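# Place four cartons flat in the blue container

## Task

Move all four cartons into the blue container so each rests flat on its floor with the same face on top as it had initially, stays put without the robot supporting it, and then release suction and withdraw both arms.

## Robot and tools

Robot: two arms, left_arm and right_arm, each ending in a suction cup (vacuum tool) instead of fingers. left_arm sits on the +y side. The words left and right name the arms only; they do not describe sides of a camera image.

Frame: one shared scene frame. Origin on the table surface midway between the arms, +x pointing out over the table, +z pointing up. Positions in metres, orientations as quaternions written w first (qw, qx, qy, qz).

Cup point: the centre of the cup's rim. The cup opens along the cup point's own +z axis, so a downward-facing cup has its +z pointing toward -z of the scene. About 4 cm back from the rim, the tool body and wrist camera stick out sideways by up to roughly 9 cm; allow for this near container walls and the other arm.

The row (used by both motion tools): exactly 16 numbers, always for both arms even if one stays still. Order: left x, y, z, qw, qx, qy, qz, left suction, then right x, y, z, qw, qx, qy, qz, right suction. The pose parts are absolute targets for each cup point in the scene frame, not offsets. Suction is a number in [-1, 1]: above 0.01 means on, 0.01 or less means off; it keeps its last value, and a 0 you send is a real off command, so repeat the previous value to leave a cup unchanged. For an arm that should not move, resend its whole last reported pose; keep sending the same quaternion rather than copying a drifted one.

execute_actions: argument actions is a list holding at most one item. Empty list: just report the state. {"rows": [...], "steps": n}: up to 15 rows, n up to 15 (default 15), each row held for one control step of 1/30 s, the last row repeated if rows run out. {"steps": n} with no rows: a pause of up to 300 steps counted from the previous result, reply time included. Optional pictures true/false. A call is rejected outright if any target lies more than 0.6 m from that arm's last reported position along any cup axis. Each step the commanded pose is clipped to within 100 mm and 16 degrees of the measured pose, so long reaches need several calls; after an action the arm continues only to its last clipped pose.

move: target is one 16-number row. The cup points travel straight lines that finish together, lasting 0.5 to 10 s (cut off at 10 s). speed is the path top speed, 0.002 to 0.5 m/s, default 0.25; rotation up to twice that in rad/s. Paths do not avoid obstacles or the other arm, and the real motion can lag, wander, or overshoot speed, especially with a nearly straight arm. stop_force (optional, 13 to 80 N, one value shared by both arms, not allowed in the first 0.2 s): an arm's path stops once its wrist sensor feels that much extra push opposing the motion for 2 steps; the arm steps back 2 steps and holds. Only used very slowly can a target lie well below a contact. Push is judged along the line to the target in the cup's starting axes, so it is unreliable when the cup rotates. Omit stop_force when lifting off something the cup presses on. An arm within 1.5 mm and 0.5 degrees of its target counts as still. Contact above the sensor is not detected. The result adds a move: line with the ending (done, off_target, moving, held, fault, contact) and limits (paced = target clipped, held = some steps blocked, after which motion can jump fast), plus each cup point's distance to target.

wait: seconds, 0 to 10; the robot receives nothing new.

zoom_image: camera is cam_left_wrist or cam_right_wrist; region [x0, y0, x1, y1] in image pixels from the top-left, at most 504 by 504. Both cameras are 672x504 wrist cameras with the calibration listed in the session.

finished_scene: scene = the current scene's number.

Results: per arm, cup point pose and velocities (printed position may be off at long reach), Joint positions and torques (torques are rough and drift), Wrist force and Wrist torque in the tool's own axes (offset up to about 5.5 N, noise up to 3.4 N, saturating near 100 N; pressing on a surface reads as force pointing back into the arm). suction_measured: near 0 means no seal, 0.83 or more means airtight; part_present turns 1 at 0.50 and back to 0 below 0.45. A pose unreachable line or HELD marks mean commands were altered or not sent. Hand target shows where the controller is driving each cup.

Picking: switch suction on and press the 36 mm rim squarely onto a smooth flat area of the carton, away from edges, holes and seams. Under vacuum the cup compresses, bringing the carton up to about 12 mm closer. To release, set the carton down resting on the container floor, then switch suction off and rise at least 15 mm. If the cup seals onto the table it pins the tool; turn suction off.

Cautions: arms are stiff, so aiming even slightly below a firm surface can trigger a stop. A joint torque over its load limit (elbow 141, wrists 50.7, shoulders 310 N m) or any outside force of 150 N stops that arm for 10 seconds. Motors heat while holding; warning at 70 °C, brake stop at 85 °C. Do not let the arms strike each other, do not drop or fling cartons, and never push anything off the table. Loose objects may occasionally get nudged by outside disturbances.

Each tool is called after "Emit:" in YAML: its name, and indented under it one key for each argument.

## Session

Emit:
execute_actions:
  actions: []

Scene clock: 0.00 s of 6000.00 s.
left_arm: end_effector_position=(+0.5808, +0.6565, +0.1997) suction_measured=0.01 part_present=0 end_effector_quat_wxyz=(+0.000, -0.246, +0.969, +0.000) end_effector_velocity=(+0.000, -0.000, +0.000) end_effector_angular_velocity=(-0.001, -0.001, -0.002) | right_arm: end_effector_position=(+0.5734, -0.3945, +0.1996) suction_measured=0.00 part_present=0 end_effector_quat_wxyz=(-0.000, +0.188, +0.982, +0.001) end_effector_velocity=(-0.000, -0.000, +0.000) end_effector_angular_velocity=(+0.000, -0.000, +0.000)
Joint positions: left_arm=[-0.281 -1.557  2.143 -2.158 -1.57   2.339] | right_arm=[-0.279 -1.557  2.143 -2.157 -1.569 -2.897]
Joint velocities: left_arm=[-0.     0.    -0.001 -0.    -0.     0.002] | right_arm=[-0. -0.  0.  0.  0. -0.]
Joint torques (N m, as the arm reports them, + toward a larger angle): no reading
Wrist force (N, on the end effector, along its own x y z axes, offset not removed): no reading
Wrist torque (N m, same axes, about the end effector's origin, offset not removed): no reading
Hand target (left_arm): +0.581, +0.657, +0.200; +0.000, -0.246, +0.969, +0.000
Hand target (right_arm): +0.573, -0.394, +0.200; -0.000, +0.188, +0.982, +0.001

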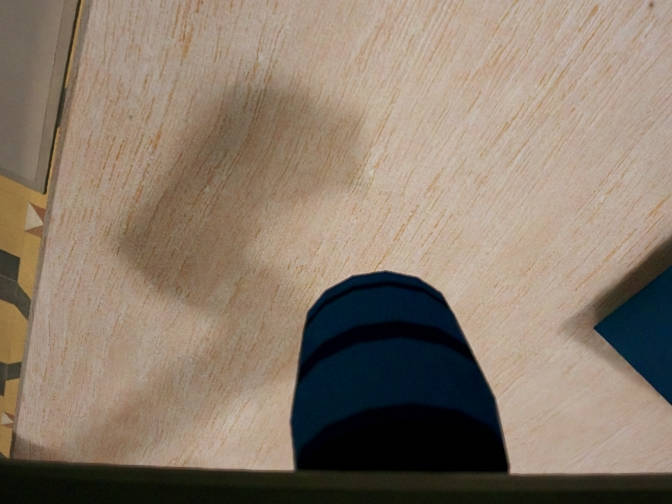

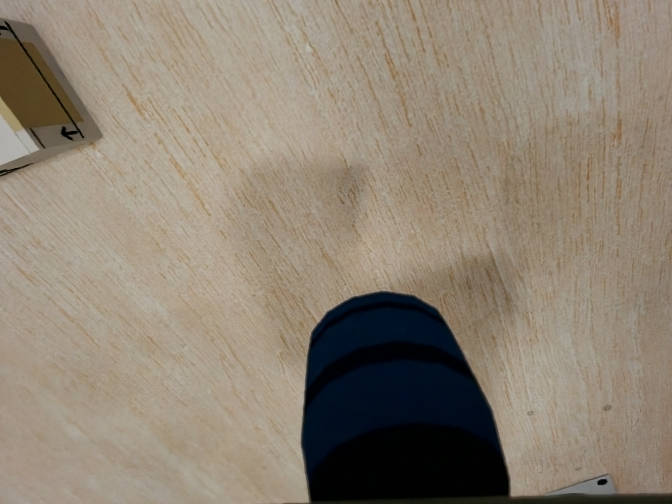

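Emit:
move:
  target: [0.5,0.45,0.5,0,-0.246,0.969,0,-1,0.5,-0.35,0.5,0,0.188,0.982,0,-1]
  speed: 0.4

Scene clock: 7.83 s of 6000.00 s.
left_arm: end_effector_position=(+0.4996, +0.4504, +0.4998) suction_measured=0.01 part_present=0 end_effector_quat_wxyz=(+0.000, -0.246, +0.969, -0.000) end_effector_velocity=(-0.000, -0.001, +0.001) end_effector_angular_velocity=(+0.002, +0.000, +0.001) | right_arm: end_effector_position=(+0.4996, -0.3501, +0.4999) suction_measured=0.00 part_present=0 end_effector_quat_wxyz=(-0.000, +0.188, +0.982, -0.000) end_effector_velocity=(-0.000, -0.000, +0.001) end_effector_angular_velocity=(-0.000, +0.002, -0.000)
Joint positions: left_arm=[-0.659 -1.779  1.784 -1.576 -1.571  1.96 ] | right_arm=[-0.214 -1.824  1.818 -1.565 -1.571 -2.832]
Joint velocities: left_arm=[-0.003  0.001 -0.004  0.004  0.002 -0.004] | right_arm=[ 0.     0.001 -0.003  0.005 -0.001  0.   ]
Joint torques (N m, as the arm reports them, + toward a larger angle): left_arm=[-24.95 -14.24 -56.01  -0.08   1.65  -3.54] | right_arm=[ 12.62 -39.94 -53.66  -0.35  -2.39   2.22]
Wrist force (N, on the end effector, along its own x y z axes, offset not removed): left_arm=[-1.2 -4.0 -3.3] | right_arm=[0.9 0.9 2.5]
Wrist torque (N m, same axes, about the end effector's origin, offset not removed): left_arm=[-0.61 0.11 0.09] | right_arm=[0.02 -0.25 0.01]
Hand target (left_arm): +0.500, +0.450, +0.500; +0.000, -0.246, +0.969, -0.000
Hand target (right_arm): +0.500, -0.350, +0.500; -0.000, +0.188, +0.982, -0.000
Off the commanded pose (left_arm): 0.001 m, 0 deg.
Off the commanded pose (right_arm): 0.000 m, 0 deg.
After step 90, 3.17 s passed at rest.
move: done
camera_calibration (this result's frames):
cam_left_wrist: T_world_to_cam=[[0.512992, -0.858375, 0.00572266, 0.131787], [-0.759241, -0.450616, 0.469573, 0.365826], [-0.400491, -0.245232, -0.882875, 0.832059], [0, 0, 0, 1]] pos_world=[0.543376, 0.482017, 0.562068]
cam_right_wrist: T_world_to_cam=[[-0.400667, -0.916044, 0.0181309, -0.11769], [-0.821818, 0.368061, 0.434908, 0.349542], [-0.405069, 0.159353, -0.900292, 0.786546], [0, 0, 0, 1]] pos_world=[0.55871, -0.361801, 0.558236]

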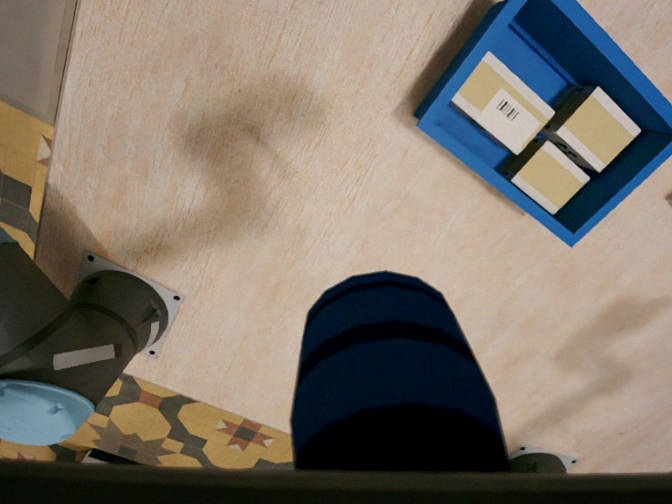

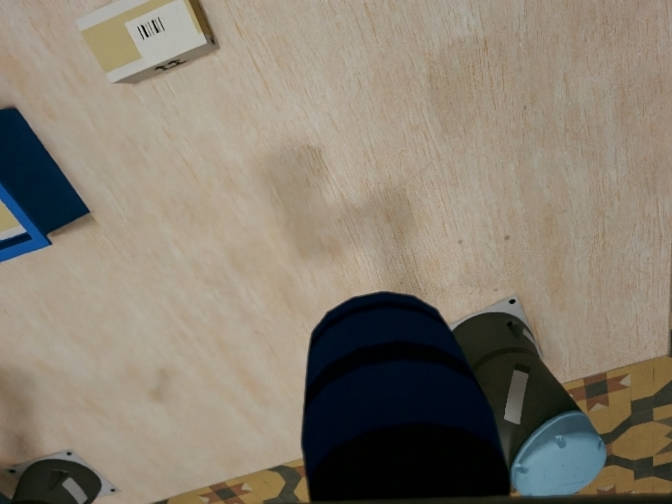

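Emit:
move:
  target: [0.72,0.25,0.36,0,-0.246,0.969,0,-1,0.78,-0.28,0.33,0,0.188,0.982,0,-1]
  speed: 0.4

Scene clock: 19.17 s of 6000.00 s.
left_arm: end_effector_position=(+0.7198, +0.2499, +0.3603) suction_measured=0.01 part_present=0 end_effector_quat_wxyz=(+0.000, -0.246, +0.969, -0.000) end_effector_velocity=(+0.002, -0.001, -0.001) end_effector_angular_velocity=(+0.000, +0.001, +0.001) | right_arm: end_effector_position=(+0.7798, -0.2796, +0.3302) suction_measured=0.00 part_present=0 end_effector_quat_wxyz=(-0.000, +0.188, +0.982, -0.000) end_effector_velocity=(+0.002, +0.001, -0.002) end_effector_angular_velocity=(-0.001, +0.002, +0.000)
Joint positions: left_arm=[-0.678 -1.269  1.495 -1.797 -1.571  1.941] | right_arm=[-0.105 -1.292  1.579 -1.858 -1.571 -2.724]
Joint velocities: left_arm=[ 0.     0.004 -0.004  0.001 -0.001 -0.001] | right_arm=[ 0.001  0.005 -0.003  0.    -0.001  0.001]
Joint torques (N m, as the arm reports them, + toward a larger angle): left_arm=[ 21.1  -58.01 -54.67   0.4   -1.73   3.58] | right_arm=[ 11.29 -58.85 -51.57  -6.56  -2.08   2.2 ]
Wrist force (N, on the end effector, along its own x y z axes, offset not removed): left_arm=[1.7 -6.2 1.5] | right_arm=[1.6 2.4 1.9]
Wrist torque (N m, same axes, about the end effector's origin, offset not removed): left_arm=[-0.88 -0.44 0.14] | right_arm=[0.17 -0.38 0.05]
Hand target (left_arm): +0.720, +0.250, +0.360; +0.000, -0.246, +0.969, -0.000
Hand target (right_arm): +0.780, -0.280, +0.330; -0.000, +0.188, +0.982, -0.000
Off the commanded pose (left_arm): 0.000 m, 0 deg.
Off the commanded pose (right_arm): 0.000 m, 0 deg.
After step 90, 6.73 s passed at rest.
move: done
camera_calibration (this result's frames):
cam_left_wrist: T_world_to_cam=[[0.513019, -0.85836, 0.0053675, -0.152417], [-0.759173, -0.450802, 0.469504, 0.508126], [-0.400584, -0.244939, -0.882914, 0.747874], [0, 0, 0, 1]] pos_world=[0.763534, 0.281419, 0.42256]
cam_right_wrist: T_world_to_cam=[[-0.400666, -0.916044, 0.0181487, 0.0622563], [-0.821807, 0.368065, 0.434927, 0.627693], [-0.405092, 0.159346, -0.900283, 0.736082], [0, 0, 0, 1]] pos_world=[0.838968, -0.291294, 0.388551]

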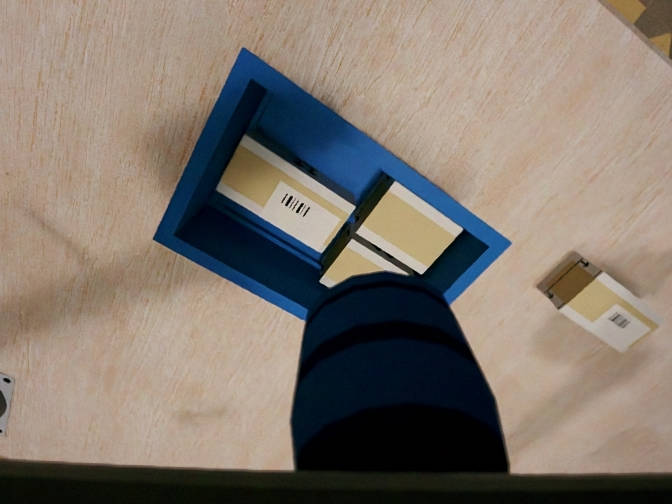

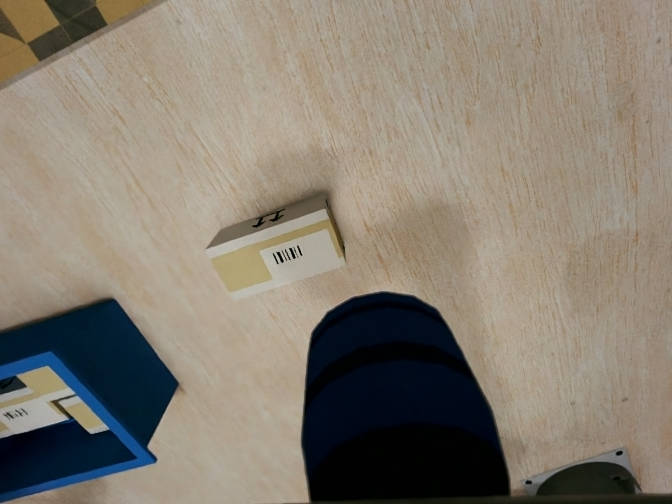

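Emit:
zoom_image:
  camera: "cam_left_wrist"
  region: [140,30,540,330]

Emit:
zoom_image:
  camera: "cam_right_wrist"
  region: [180,160,380,310]

Region (140, 30, 540, 330) of cam_left_wrist's 672x504 image, scaled by 1.260, with more detail than that image has; it fills the top 378 rows of this view, and the rest is white.

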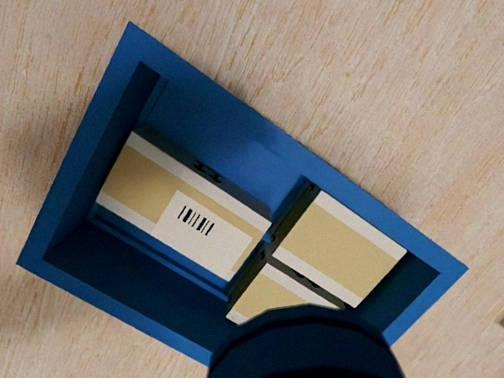

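Region (180, 160, 380, 310) of cam_right_wrist's 672x504 image, scaled by 2.520, with more detail than that image has; it fills the top 378 rows of this view, and the rest is white.

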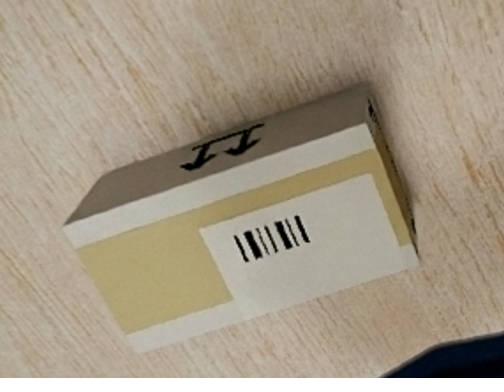

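Emit:
move:
  target: [0.72,0.31,0.27,0,-0.246,0.969,0,-1,0.711,-0.170,0.10,0,0.188,0.982,0,-1]
  speed: 0.4

Emit:
move:
  target: [0.72,0.31,0.27,0,-0.246,0.969,0,-1,0.711,-0.170,0.045,0,0.188,0.982,0,1]
  speed: 0.02
  stop_force: 15

Scene clock: 82.03 s of 6000.00 s.
left_arm: end_effector_position=(+0.7201, +0.3099, +0.2701) suction_measured=0.01 part_present=0 end_effector_quat_wxyz=(+0.000, -0.246, +0.969, +0.000) end_effector_velocity=(+0.000, -0.000, -0.000) end_effector_angular_velocity=(-0.002, +0.000, +0.001) | right_arm: end_effector_position=(+0.7110, -0.1702, +0.1001) suction_measured=0.00 part_present=0 end_effector_quat_wxyz=(-0.000, +0.188, +0.982, -0.000) end_effector_velocity=(-0.000, +0.001, -0.002) end_effector_angular_velocity=(-0.000, -0.000, -0.000)
Joint positions: left_arm=[-0.623 -1.267  1.658 -1.962 -1.571  1.997] | right_arm=[ 0.037 -1.16   1.851 -2.262 -1.571 -2.582]
Joint velocities: left_arm=[ 0.     0.     0.    -0.001 -0.002 -0.   ] | right_arm=[ 0.002  0.003  0.001 -0.004 -0.     0.002]
Joint torques (N m, as the arm reports them, + toward a larger angle): left_arm=[ 19.2  -54.81 -30.38  -6.96   1.46   4.19] | right_arm=[  8.05 -62.63 -32.18  -7.15  -1.71   2.31]
Wrist force (N, on the end effector, along its own x y z axes, offset not removed): left_arm=[0.2 -2.7 1.1] | right_arm=[1.8 2.0 3.0]
Wrist torque (N m, same axes, about the end effector's origin, offset not removed): left_arm=[-0.14 -0.13 0.03] | right_arm=[0.11 -0.48 0.10]
Hand target (left_arm): +0.720, +0.310, +0.270; +0.000, -0.246, +0.969, +0.000
Hand target (right_arm): +0.711, -0.170, +0.100; -0.000, +0.188, +0.982, -0.000
Off the commanded pose (left_arm): 0.000 m, 0 deg.
Off the commanded pose (right_arm): 0.000 m, 0 deg.
After step 90, 58.47 s passed at rest.
move: done
camera_calibration (this result's frames):
cam_left_wrist: T_world_to_cam=[[0.513039, -0.85835, 0.00516717, -0.100534], [-0.7591, -0.45089, 0.469536, 0.577784], [-0.400697, -0.244813, -0.882898, 0.68306], [0, 0, 0, 1]] pos_world=[0.763874, 0.341446, 0.332301]
cam_right_wrist: T_world_to_cam=[[-0.400658, -0.916045, 0.0182731, 0.139074], [-0.821712, 0.368078, 0.435094, 0.630865], [-0.405292, 0.159309, -0.900199, 0.483821], [0, 0, 0, 1]] pos_world=[0.7702, -0.181887, 0.158509]

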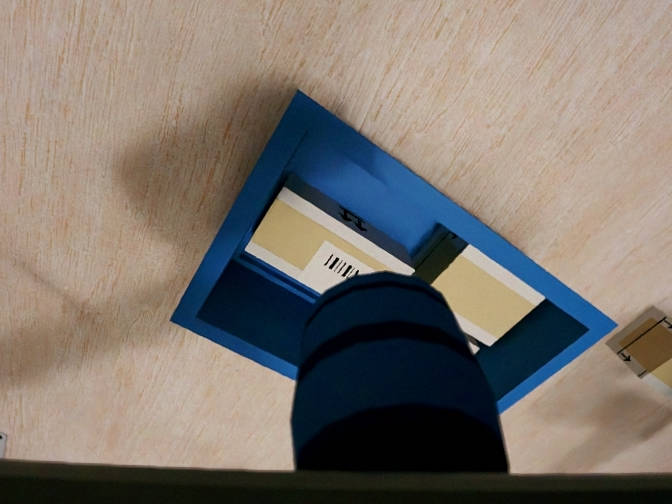

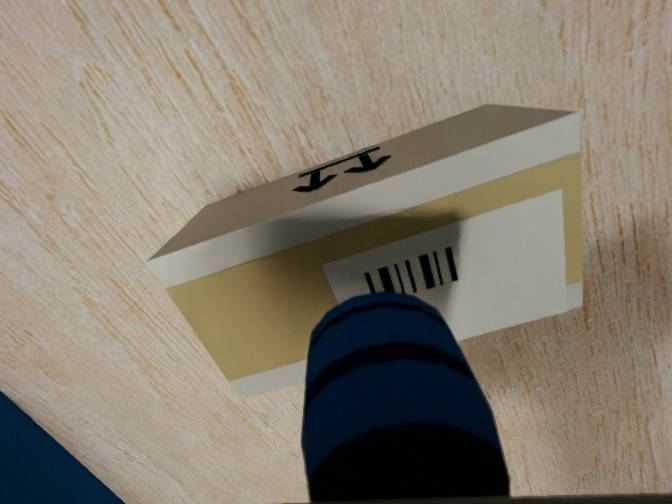

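Scene clock: 85.00 s of 6000.00 s.
left_arm: end_effector_position=(+0.7200, +0.3100, +0.2700) suction_measured=0.01 part_present=0 end_effector_quat_wxyz=(+0.000, -0.246, +0.969, +0.000) end_effector_velocity=(+0.000, -0.000, +0.000) end_effector_angular_velocity=(+0.000, -0.001, +0.001) | right_arm: end_effector_position=(+0.7111, -0.1700, +0.0487) suction_measured=0.88 part_present=1 end_effector_quat_wxyz=(+0.000, +0.188, +0.982, +0.000) end_effector_velocity=(-0.002, -0.000, +0.003) end_effector_angular_velocity=(-0.001, +0.006, +0.000)
Joint positions: left_arm=[-0.623 -1.267  1.658 -1.962 -1.571  1.997] | right_arm=[ 0.037 -1.101  1.878 -2.348 -1.571 -2.581]
Joint velocities: left_arm=[-0.     0.    -0.     0.     0.001 -0.001] | right_arm=[ 0.    -0.004 -0.002  0.012 -0.    -0.   ]
Joint torques (N m, as the arm reports them, + toward a larger angle): left_arm=[ 21.17 -94.08 -28.98  -7.29  -1.79   3.8 ] | right_arm=[  4.64 -41.95 -14.89   4.64  -0.57   1.34]
Wrist force (N, on the end effector, along its own x y z axes, offset not removed): left_arm=[-3.0 -3.2 -4.3] | right_arm=[7.0 -1.9 -56.6]
Wrist torque (N m, same axes, about the end effector's origin, offset not removed): left_arm=[-0.46 0.23 0.02] | right_arm=[0.19 -0.35 0.08]
Hand target (left_arm): +0.720, +0.310, +0.270; +0.000, -0.246, +0.969, +0.000
Hand target (right_arm): +0.711, -0.170, +0.049; +0.000, +0.188, +0.982, +0.000
Off the commanded pose (left_arm): 0.000 m, 0 deg.
Off the commanded pose (right_arm): 0.004 m, 0 deg.
move: contact (right_arm)
camera_calibration (this result's frames):
cam_left_wrist: T_world_to_cam=[[0.513038, -0.85835, 0.00520308, -0.100387], [-0.759099, -0.450869, 0.469559, 0.577767], [-0.4007, -0.244851, -0.882886, 0.682992], [0, 0, 0, 1]] pos_world=[0.76376, 0.341561, 0.332231]
cam_right_wrist: T_world_to_cam=[[-0.400657, -0.916054, 0.0178844, 0.140287], [-0.822032, 0.368018, 0.434542, 0.653511], [-0.404646, 0.159401, -0.900474, 0.43708], [0, 0, 0, 1]] pos_world=[0.770277, -0.181664, 0.107092]

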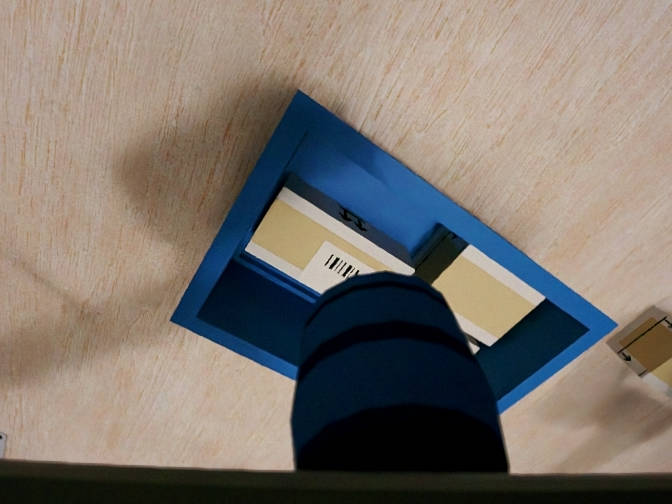

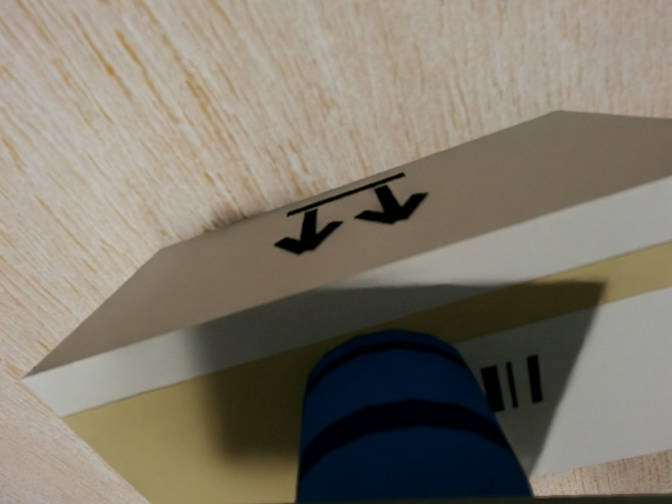

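Emit:
move:
  target: [0.72,0.31,0.27,0,-0.246,0.969,0,-1,0.711,-0.170,0.053,0,0.188,0.982,0,1]
  speed: 0.02

Emit:
zoom_image:
  camera: "cam_left_wrist"
  region: [160,80,630,420]

Scene clock: 93.87 s of 6000.00 s.
left_arm: end_effector_position=(+0.7200, +0.3100, +0.2700) suction_measured=0.01 part_present=0 end_effector_quat_wxyz=(+0.000, -0.246, +0.969, +0.000) end_effector_velocity=(+0.000, +0.000, +0.000) end_effector_angular_velocity=(+0.001, -0.001, -0.001) | right_arm: end_effector_position=(+0.7110, -0.1700, +0.0528) suction_measured=0.88 part_present=1 end_effector_quat_wxyz=(-0.000, +0.188, +0.982, -0.000) end_effector_velocity=(-0.000, +0.000, +0.002) end_effector_angular_velocity=(+0.000, -0.000, +0.000)
Joint positions: left_arm=[-0.623 -1.267  1.658 -1.962 -1.571  1.997] | right_arm=[ 0.037 -1.106  1.876 -2.341 -1.571 -2.581]
Joint velocities: left_arm=[ 0.     0.    -0.    -0.     0.001  0.001] | right_arm=[ 0.    -0.003 -0.001  0.003  0.    -0.   ]
Joint torques (N m, as the arm reports them, + toward a larger angle): left_arm=[ 21.74 -94.64 -29.05  -7.27  -1.89   3.72] | right_arm=[ -3.37 -94.2  -43.36  -1.07   1.78  -0.42]
Wrist force (N, on the end effector, along its own x y z axes, offset not removed): left_arm=[-1.8 1.6 -2.6] | right_arm=[2.6 2.5 6.4]
Wrist torque (N m, same axes, about the end effector's origin, offset not removed): left_arm=[0.51 0.05 0.21] | right_arm=[0.22 -0.58 0.06]
Hand target (left_arm): +0.720, +0.310, +0.270; +0.000, -0.246, +0.969, -0.000
Hand target (right_arm): +0.711, -0.170, +0.053; +0.000, +0.188, +0.982, +0.000
Off the commanded pose (left_arm): 0.000 m, 0 deg.
Off the commanded pose (right_arm): 0.000 m, 0 deg.
After step 90, 5.17 s passed at rest.
move: done
camera_calibration (this result's frames):
cam_left_wrist: T_world_to_cam=[[0.513038, -0.85835, 0.00520422, -0.100386], [-0.759099, -0.450868, 0.46956, 0.577766], [-0.400701, -0.244853, -0.882885, 0.682992], [0, 0, 0, 1]] pos_world=[0.763759, 0.341562, 0.33223]
cam_right_wrist: T_world_to_cam=[[-0.400671, -0.916043, 0.0181211, 0.140111], [-0.82183, 0.368065, 0.434884, 0.651471], [-0.405042, 0.159353, -0.900304, 0.441001], [0, 0, 0, 1]] pos_world=[0.77016, -0.181711, 0.111182]

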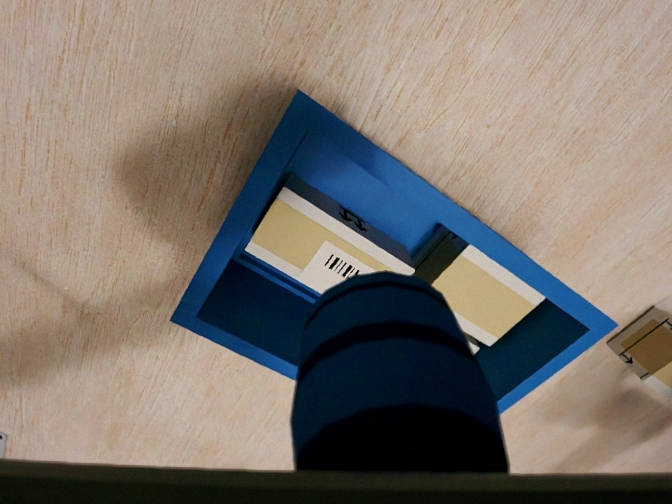

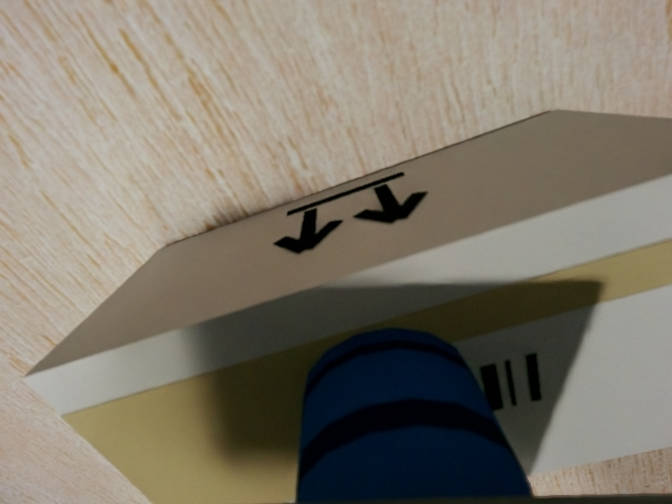

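Region (160, 80, 630, 420) of cam_left_wrist's 672x504 image, scaled by 1.072, with more detail than that image has; it fills the top 365 rows of this view, and the rest is white.

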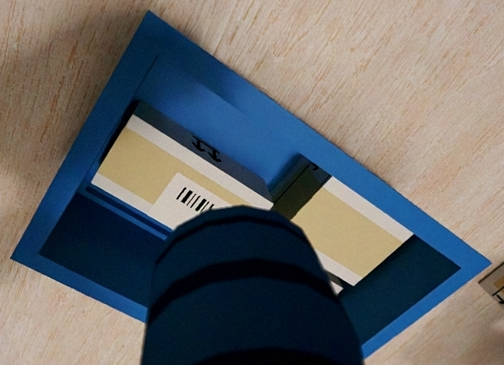

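Emit:
move:
  target: [0.636,0.262,0.16,0,0.752,0.659,0,-1,0.711,-0.170,0.053,0,0.188,0.982,0,1]
  speed: 0.4

Scene clock: 129.93 s of 6000.00 s.
left_arm: end_effector_position=(+0.6361, +0.2620, +0.1600) suction_measured=0.01 part_present=0 end_effector_quat_wxyz=(+0.000, +0.752, +0.660, +0.000) end_effector_velocity=(-0.000, -0.000, -0.000) end_effector_angular_velocity=(-0.001, -0.000, -0.011) | right_arm: end_effector_position=(+0.7110, -0.1700, +0.0530) suction_measured=0.88 part_present=1 end_effector_quat_wxyz=(+0.000, +0.188, +0.982, +0.000) end_effector_velocity=(-0.000, +0.000, +0.001) end_effector_angular_velocity=(-0.000, -0.001, +0.001)
Joint positions: left_arm=[-0.736 -1.257  1.863 -2.178 -1.571  4.082] | right_arm=[ 0.037 -1.106  1.876 -2.341 -1.571 -2.581]
Joint velocities: left_arm=[-0.     0.     0.    -0.001 -0.001  0.011] | right_arm=[ 0.001 -0.001  0.    -0.    -0.     0.   ]
Joint torques (N m, as the arm reports them, + toward a larger angle): left_arm=[-18.29 -51.59 -24.94  -8.36  -2.     3.2 ] | right_arm=[ 11.46 -84.63 -44.18  -0.6    1.99   1.62]
Wrist force (N, on the end effector, along its own x y z axes, offset not removed): left_arm=[-5.5 -0.7 -2.7] | right_arm=[2.8 2.3 5.5]
Wrist torque (N m, same axes, about the end effector's origin, offset not removed): left_arm=[-0.02 0.70 0.04] | right_arm=[0.13 -0.62 0.04]
Hand target (left_arm): +0.636, +0.262, +0.160; +0.000, +0.752, +0.659, -0.000
Hand target (right_arm): +0.711, -0.170, +0.053; -0.000, +0.188, +0.982, -0.000
Off the commanded pose (left_arm): 0.000 m, 0 deg.
Off the commanded pose (right_arm): 0.000 m, 0 deg.
After step 90, 29.67 s passed at rest.
move: done
camera_calibration (this result's frames):
cam_left_wrist: T_world_to_cam=[[-0.996047, 0.0886755, 0.00514475, 0.613864], [0.0806987, 0.879206, 0.469558, -0.338574], [0.037115, 0.468117, -0.882887, 0.0752114], [0, 0, 0, 1]] pos_world=[0.635968, 0.208034, 0.222225]
cam_right_wrist: T_world_to_cam=[[-0.400672, -0.916043, 0.0181097, 0.140125], [-0.821837, 0.368064, 0.434872, 0.651377], [-0.405027, 0.159357, -0.90031, 0.441175], [0, 0, 0, 1]] pos_world=[0.770157, -0.181692, 0.111392]

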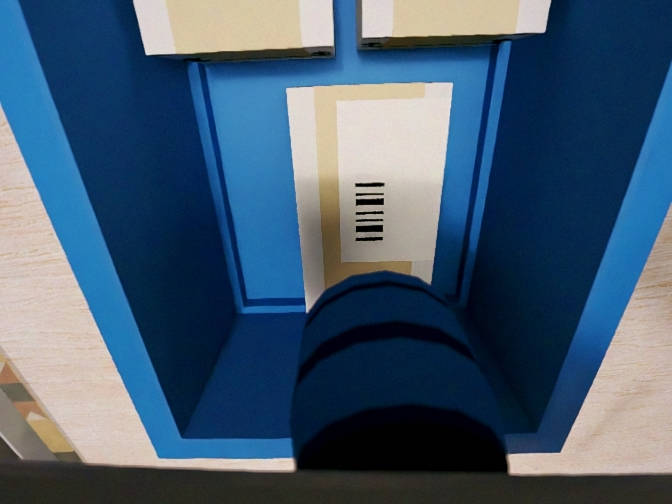

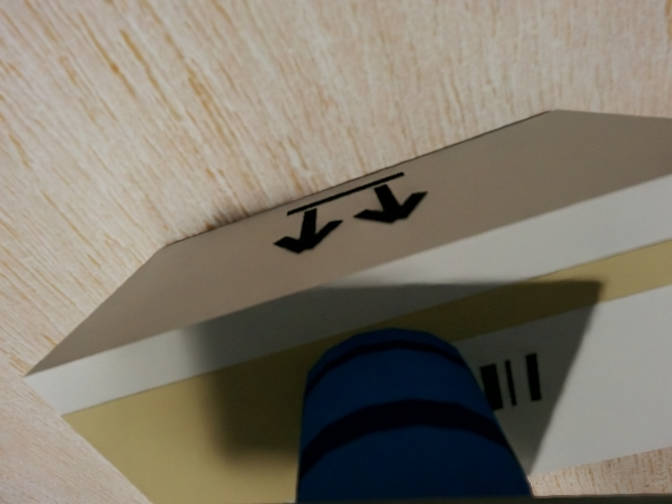

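Emit:
move:
  target: [0.619,0.282,0.09,0,0.752,0.659,0,-1,0.711,-0.170,0.053,0,0.188,0.982,0,1]
  speed: 0.2

Emit:
move:
  target: [0.619,0.282,0.05,0,0.752,0.659,0,1,0.711,-0.170,0.053,0,0.188,0.982,0,1]
  speed: 0.015
  stop_force: 15

Scene clock: 165.00 s of 6000.00 s.
left_arm: end_effector_position=(+0.6191, +0.2819, +0.0902) suction_measured=0.01 part_present=0 end_effector_quat_wxyz=(-0.000, +0.752, +0.659, -0.000) end_effector_velocity=(-0.000, +0.000, -0.002) end_effector_angular_velocity=(-0.000, -0.001, -0.002) | right_arm: end_effector_position=(+0.7110, -0.1700, +0.0530) suction_measured=0.88 part_present=1 end_effector_quat_wxyz=(+0.000, +0.188, +0.982, +0.000) end_effector_velocity=(-0.000, +0.000, +0.000) end_effector_angular_velocity=(-0.000, -0.000, +0.001)
Joint positions: left_arm=[-0.732 -1.215  1.96  -2.315 -1.571  4.087] | right_arm=[ 0.037 -1.106  1.876 -2.341 -1.571 -2.581]
Joint velocities: left_arm=[ 0.     0.002  0.002 -0.005  0.     0.003] | right_arm=[ 0.001 -0.    -0.    -0.    -0.     0.   ]
Joint torques (N m, as the arm reports them, + toward a larger angle): left_arm=[ 20.55 -52.89 -23.6   -7.53   0.98   3.94] | right_arm=[ 12.99 -72.28 -44.46  -0.9    1.7    1.1 ]
Wrist force (N, on the end effector, along its own x y z axes, offset not removed): left_arm=[-0.9 -3.9 -0.1] | right_arm=[2.3 1.4 6.3]
Wrist torque (N m, same axes, about the end effector's origin, offset not removed): left_arm=[-0.57 -0.03 0.14] | right_arm=[0.00 -0.58 0.04]
Hand target (left_arm): +0.619, +0.282, +0.090; -0.000, +0.752, +0.659, +0.000
Hand target (right_arm): +0.711, -0.170, +0.053; +0.000, +0.188, +0.982, -0.000
Off the commanded pose (left_arm): 0.000 m, 0 deg.
Off the commanded pose (right_arm): 0.000 m, 0 deg.
After step 90, 31.07 s passed at rest.
move: done
camera_calibration (this result's frames):
cam_left_wrist: T_world_to_cam=[[-0.995926, 0.0900162, 0.00529045, 0.595044], [0.081952, 0.879111, 0.469519, -0.322674], [0.0376135, 0.46804, -0.882906, 0.0046342], [0, 0, 0, 1]] pos_world=[0.61889, 0.227933, 0.152445]
cam_right_wrist: T_world_to_cam=[[-0.400671, -0.916043, 0.0181098, 0.140125], [-0.821837, 0.368063, 0.434872, 0.651377], [-0.405027, 0.159357, -0.90031, 0.441175], [0, 0, 0, 1]] pos_world=[0.770157, -0.181692, 0.111392]

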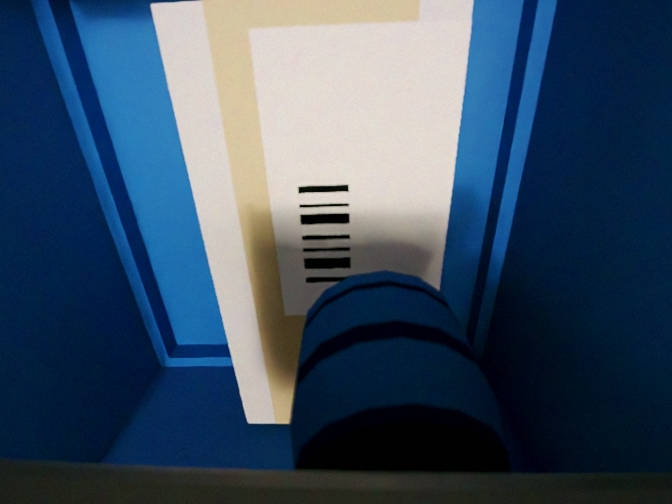

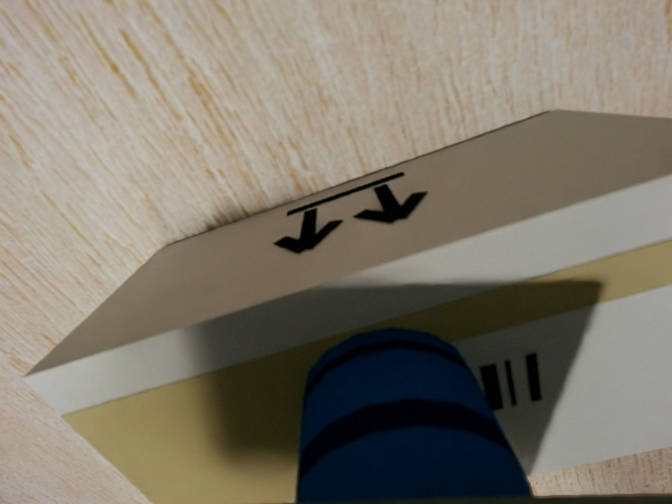

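Scene clock: 167.93 s of 6000.00 s.
left_arm: end_effector_position=(+0.6190, +0.2820, +0.0503) suction_measured=0.91 part_present=1 end_effector_quat_wxyz=(-0.000, +0.752, +0.659, -0.000) end_effector_velocity=(+0.001, +0.000, -0.002) end_effector_angular_velocity=(+0.001, -0.001, -0.001) | right_arm: end_effector_position=(+0.7110, -0.1700, +0.0530) suction_measured=0.88 part_present=1 end_effector_quat_wxyz=(+0.000, +0.188, +0.982, +0.000) end_effector_velocity=(+0.000, +0.001, +0.001) end_effector_angular_velocity=(+0.001, -0.001, +0.000)
Joint positions: left_arm=[-0.732 -1.166  1.981 -2.386 -1.571  4.087] | right_arm=[ 0.037 -1.106  1.876 -2.341 -1.571 -2.581]
Joint velocities: left_arm=[-0.     0.003  0.001 -0.005  0.001  0.001] | right_arm=[ 0.    -0.001 -0.    -0.     0.001 -0.   ]
Joint torques (N m, as the arm reports them, + toward a larger angle): left_arm=[  2.67 -52.02 -20.04  -7.74   1.33  -0.7 ] | right_arm=[  9.43 -67.64 -44.29  -0.93   2.06   0.99]
Wrist force (N, on the end effector, along its own x y z axes, offset not removed): left_arm=[-2.5 -1.1 4.9] | right_arm=[0.8 1.8 7.7]
Wrist torque (N m, same axes, about the end effector's origin, offset not removed): left_arm=[0.04 0.38 0.28] | right_arm=[0.06 -0.31 0.08]
Hand target (left_arm): +0.619, +0.282, +0.050; -0.000, +0.752, +0.659, -0.000
Hand target (right_arm): +0.711, -0.170, +0.053; +0.000, +0.188, +0.982, -0.000
Off the commanded pose (left_arm): 0.000 m, 0 deg.
Off the commanded pose (right_arm): 0.000 m, 0 deg.
move: done
camera_calibration (this result's frames):
cam_left_wrist: T_world_to_cam=[[-0.995927, 0.0900153, 0.00521748, 0.595187], [0.0819151, 0.87909, 0.469564, -0.303979], [0.0376813, 0.468079, -0.882883, -0.0307202], [0, 0, 0, 1]] pos_world=[0.61882, 0.228029, 0.11251]
cam_right_wrist: T_world_to_cam=[[-0.400671, -0.916043, 0.0181127, 0.140124], [-0.821835, 0.368064, 0.434876, 0.651376], [-0.405032, 0.159357, -0.900308, 0.441174], [0, 0, 0, 1]] pos_world=[0.770157, -0.181692, 0.111387]

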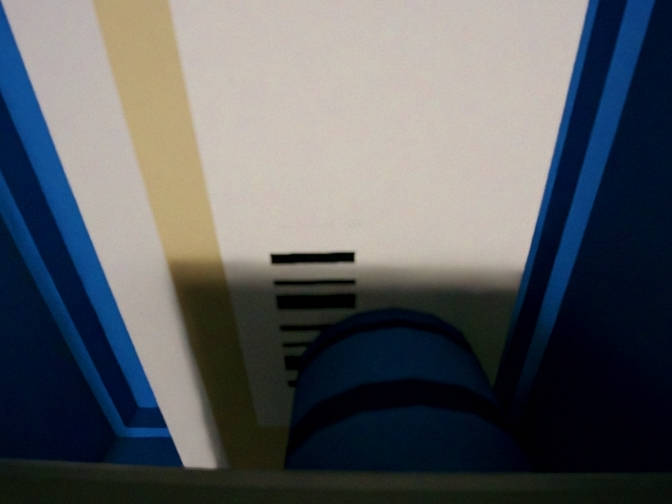

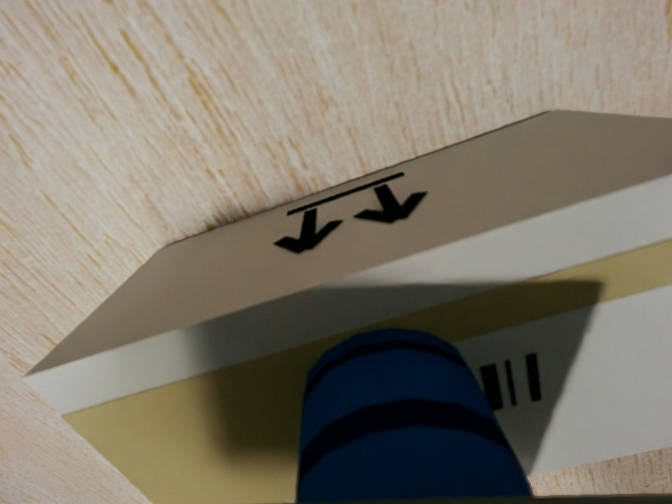

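Emit:
move:
  target: [0.619,0.282,0.058,0,0.752,0.659,0,1,0.711,-0.170,0.17,0,0.188,0.982,0,1]
  speed: 0.15

Emit:
move:
  target: [0.665,0.285,0.058,0,0.752,0.659,0,1,0.64,-0.08,0.19,0,0.188,0.982,0,1]
  speed: 0.06
  stop_force: 20

Scene clock: 195.07 s of 6000.00 s.
left_arm: end_effector_position=(+0.6190, +0.2820, +0.0580) suction_measured=0.91 part_present=1 end_effector_quat_wxyz=(-0.000, +0.752, +0.659, +0.000) end_effector_velocity=(-0.000, -0.000, +0.000) end_effector_angular_velocity=(-0.001, +0.001, +0.001) | right_arm: end_effector_position=(+0.7109, -0.1700, +0.1698) suction_measured=0.88 part_present=1 end_effector_quat_wxyz=(+0.000, +0.188, +0.982, +0.000) end_effector_velocity=(+0.000, -0.001, +0.003) end_effector_angular_velocity=(+0.000, -0.001, -0.001)
Joint positions: left_arm=[-0.732 -1.176  1.977 -2.372 -1.571  4.087] | right_arm=[ 0.037 -1.229  1.804 -2.146 -1.571 -2.581]
Joint velocities: left_arm=[ 0.    -0.    -0.     0.    -0.002 -0.001] | right_arm=[-0.001 -0.003 -0.002  0.005 -0.    -0.   ]
Joint torques (N m, as the arm reports them, + toward a larger angle): left_arm=[-17.55 -92.38 -44.78  -0.28   1.63  -3.23] | right_arm=[ -9.13 -88.43 -50.04  -0.43   1.13  -1.89]
Wrist force (N, on the end effector, along its own x y z axes, offset not removed): left_arm=[-2.5 0.0 1.2] | right_arm=[2.2 2.5 5.9]
Wrist torque (N m, same axes, about the end effector's origin, offset not removed): left_arm=[0.06 0.27 0.17] | right_arm=[0.07 -0.48 0.07]
Hand target (left_arm): +0.619, +0.282, +0.058; +0.000, +0.752, +0.659, +0.000
Hand target (right_arm): +0.711, -0.170, +0.170; +0.000, +0.188, +0.982, +0.000
Off the commanded pose (left_arm): 0.000 m, 0 deg.
Off the commanded pose (right_arm): 0.000 m, 0 deg.
After step 90, 22.80 s passed at rest.
move: done
camera_calibration (this result's frames):
cam_left_wrist: T_world_to_cam=[[-0.995927, 0.0900152, 0.00520616, 0.595103], [0.0819098, 0.879092, 0.469562, -0.30761], [0.037691, 0.468076, -0.882884, -0.0239363], [0, 0, 0, 1]] pos_world=[0.618778, 0.228053, 0.120211]
cam_right_wrist: T_world_to_cam=[[-0.400616, -0.916068, 0.0180807, 0.137954], [-0.821862, 0.368001, 0.434877, 0.600479], [-0.40503, 0.159359, -0.900308, 0.546218], [0, 0, 0, 1]] pos_world=[0.770013, -0.181646, 0.228135]

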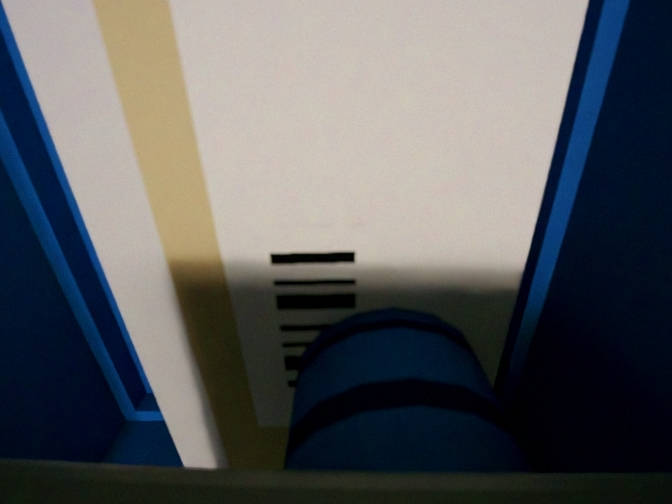

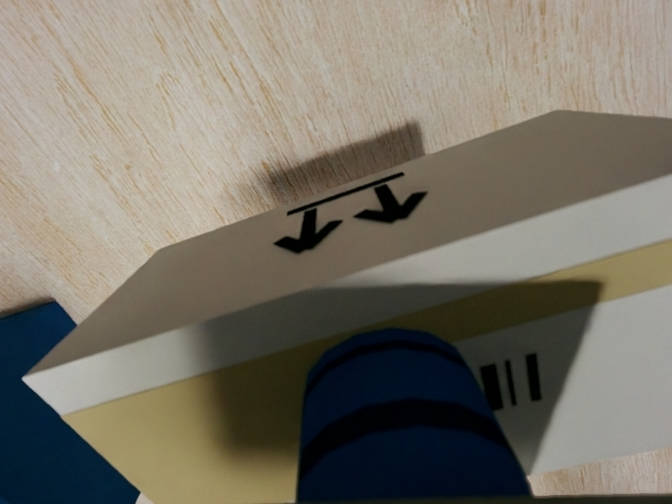

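Scene clock: 197.43 s of 6000.00 s.
left_arm: end_effector_position=(+0.6649, +0.2850, +0.0580) suction_measured=0.91 part_present=1 end_effector_quat_wxyz=(-0.000, +0.752, +0.659, +0.000) end_effector_velocity=(+0.001, -0.001, +0.000) end_effector_angular_velocity=(-0.002, +0.001, -0.001) | right_arm: end_effector_position=(+0.6399, -0.0803, +0.1900) suction_measured=0.88 part_present=1 end_effector_quat_wxyz=(-0.000, +0.188, +0.982, -0.000) end_effector_velocity=(-0.001, +0.002, -0.000) end_effector_angular_velocity=(-0.001, +0.001, +0.000)
Joint positions: left_arm=[-0.689 -1.127  1.898 -2.342 -1.571  4.13 ] | right_arm=[ 0.169 -1.281  1.835 -2.124 -1.571 -2.45 ]
Joint velocities: left_arm=[ 0.001  0.001 -0.002  0.001 -0.002  0.001] | right_arm=[ 0.003  0.     0.     0.001 -0.001  0.003]
Joint torques (N m, as the arm reports them, + toward a larger angle): left_arm=[ 20.4  -59.45 -44.87   0.29   1.7    3.95] | right_arm=[  9.61 -82.86 -37.25  -1.12  -0.87   2.11]
Wrist force (N, on the end effector, along its own x y z axes, offset not removed): left_arm=[-4.5 1.3 2.3] | right_arm=[3.0 0.5 7.0]
Wrist torque (N m, same axes, about the end effector's origin, offset not removed): left_arm=[0.35 0.29 0.06] | right_arm=[-0.17 -0.63 0.04]
Hand target (left_arm): +0.665, +0.285, +0.058; -0.000, +0.752, +0.659, +0.000
Hand target (right_arm): +0.640, -0.080, +0.190; -0.000, +0.188, +0.982, -0.000
Off the commanded pose (left_arm): 0.000 m, 0 deg.
Off the commanded pose (right_arm): 0.000 m, 0 deg.
move: done
camera_calibration (this result's frames):
cam_left_wrist: T_world_to_cam=[[-0.995927, 0.0900116, 0.00519931, 0.640557], [0.0819017, 0.87907, 0.469604, -0.314001], [0.0376992, 0.468117, -0.882862, -0.0270298], [0, 0, 0, 1]] pos_world=[0.664684, 0.231024, 0.120262]
cam_right_wrist: T_world_to_cam=[[-0.400664, -0.916044, 0.0182133, 0.191313], [-0.821739, 0.368066, 0.435054, 0.500294], [-0.405232, 0.159344, -0.90022, 0.5215], [0, 0, 0, 1]] pos_world=[0.699092, -0.0919877, 0.248326]

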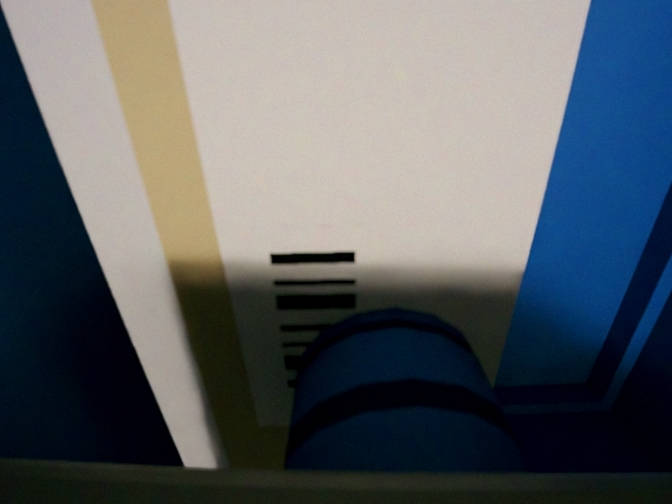

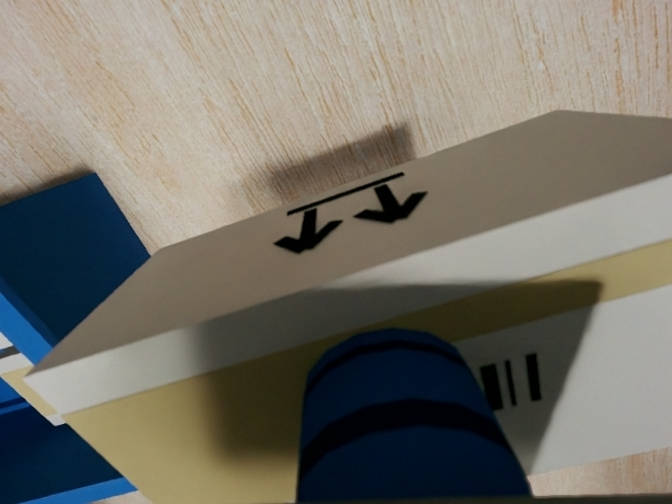

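Emit:
move:
  target: [0.665,0.285,0.042,0,0.752,0.659,0,1,0.64,-0.08,0.19,0,0.188,0.982,0,1]
  speed: 0.008
  stop_force: 13

Scene clock: 203.77 s of 6000.00 s.
left_arm: end_effector_position=(+0.6651, +0.2849, +0.0492) suction_measured=0.91 part_present=1 end_effector_quat_wxyz=(+0.000, +0.752, +0.659, +0.000) end_effector_velocity=(-0.001, +0.001, +0.000) end_effector_angular_velocity=(+0.003, +0.003, +0.001) | right_arm: end_effector_position=(+0.6400, -0.0800, +0.1900) suction_measured=0.88 part_present=1 end_effector_quat_wxyz=(-0.000, +0.188, +0.982, -0.000) end_effector_velocity=(+0.001, -0.000, -0.000) end_effector_angular_velocity=(+0.000, -0.001, -0.001)
Joint positions: left_arm=[-0.689 -1.116  1.902 -2.357 -1.571  4.13 ] | right_arm=[ 0.169 -1.281  1.834 -2.124 -1.571 -2.449]
Joint velocities: left_arm=[-0.    -0.002  0.001  0.005 -0.    -0.001] | right_arm=[-0.     0.001 -0.    -0.001  0.     0.   ]
Joint torques (N m, as the arm reports them, + toward a larger angle): left_arm=[ 18.36 -72.52 -17.4    3.15  -1.46   3.71] | right_arm=[ 10.01 -58.93 -49.34  -7.98  -1.07   2.05]
Wrist force (N, on the end effector, along its own x y z axes, offset not removed): left_arm=[-4.9 -3.0 -31.8] | right_arm=[0.5 2.3 6.1]
Wrist torque (N m, same axes, about the end effector's origin, offset not removed): left_arm=[-0.38 0.81 0.20] | right_arm=[0.17 -0.27 0.04]
Hand target (left_arm): +0.665, +0.285, +0.050; +0.000, +0.752, +0.659, +0.000
Hand target (right_arm): +0.640, -0.080, +0.190; -0.000, +0.188, +0.982, -0.000
Off the commanded pose (left_arm): 0.007 m, 0 deg.
Off the commanded pose (right_arm): 0.000 m, 0 deg.
After step 90, 1.83 s passed at rest.
move: contact (left_arm)
camera_calibration (this result's frames):
cam_left_wrist: T_world_to_cam=[[-0.99593, 0.0899986, 0.00484977, 0.640832], [0.0817376, 0.879222, 0.469349, -0.309727], [0.0379767, 0.467835, -0.882999, -0.0349269], [0, 0, 0, 1]] pos_world=[0.664867, 0.230985, 0.111422]
cam_right_wrist: T_world_to_cam=[[-0.40067, -0.916043, 0.018152, 0.191602], [-0.82182, 0.368075, 0.434894, 0.500294], [-0.405063, 0.159331, -0.900299, 0.521422], [0, 0, 0, 1]] pos_world=[0.699129, -0.0917087, 0.248383]

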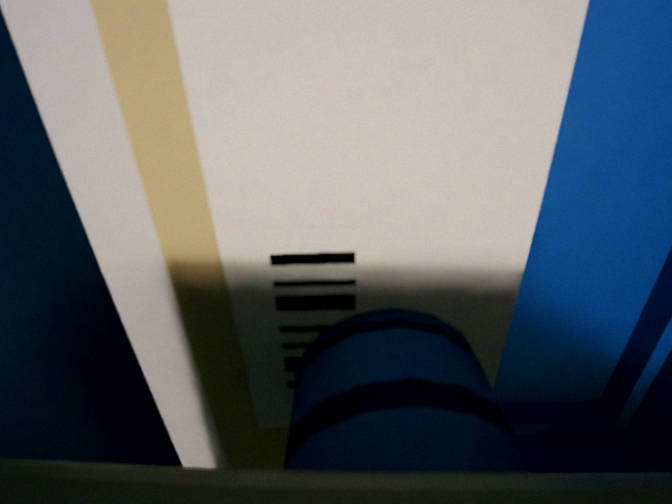

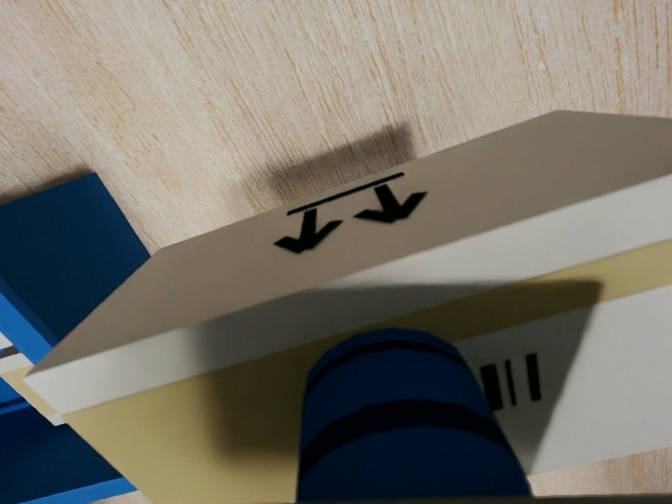

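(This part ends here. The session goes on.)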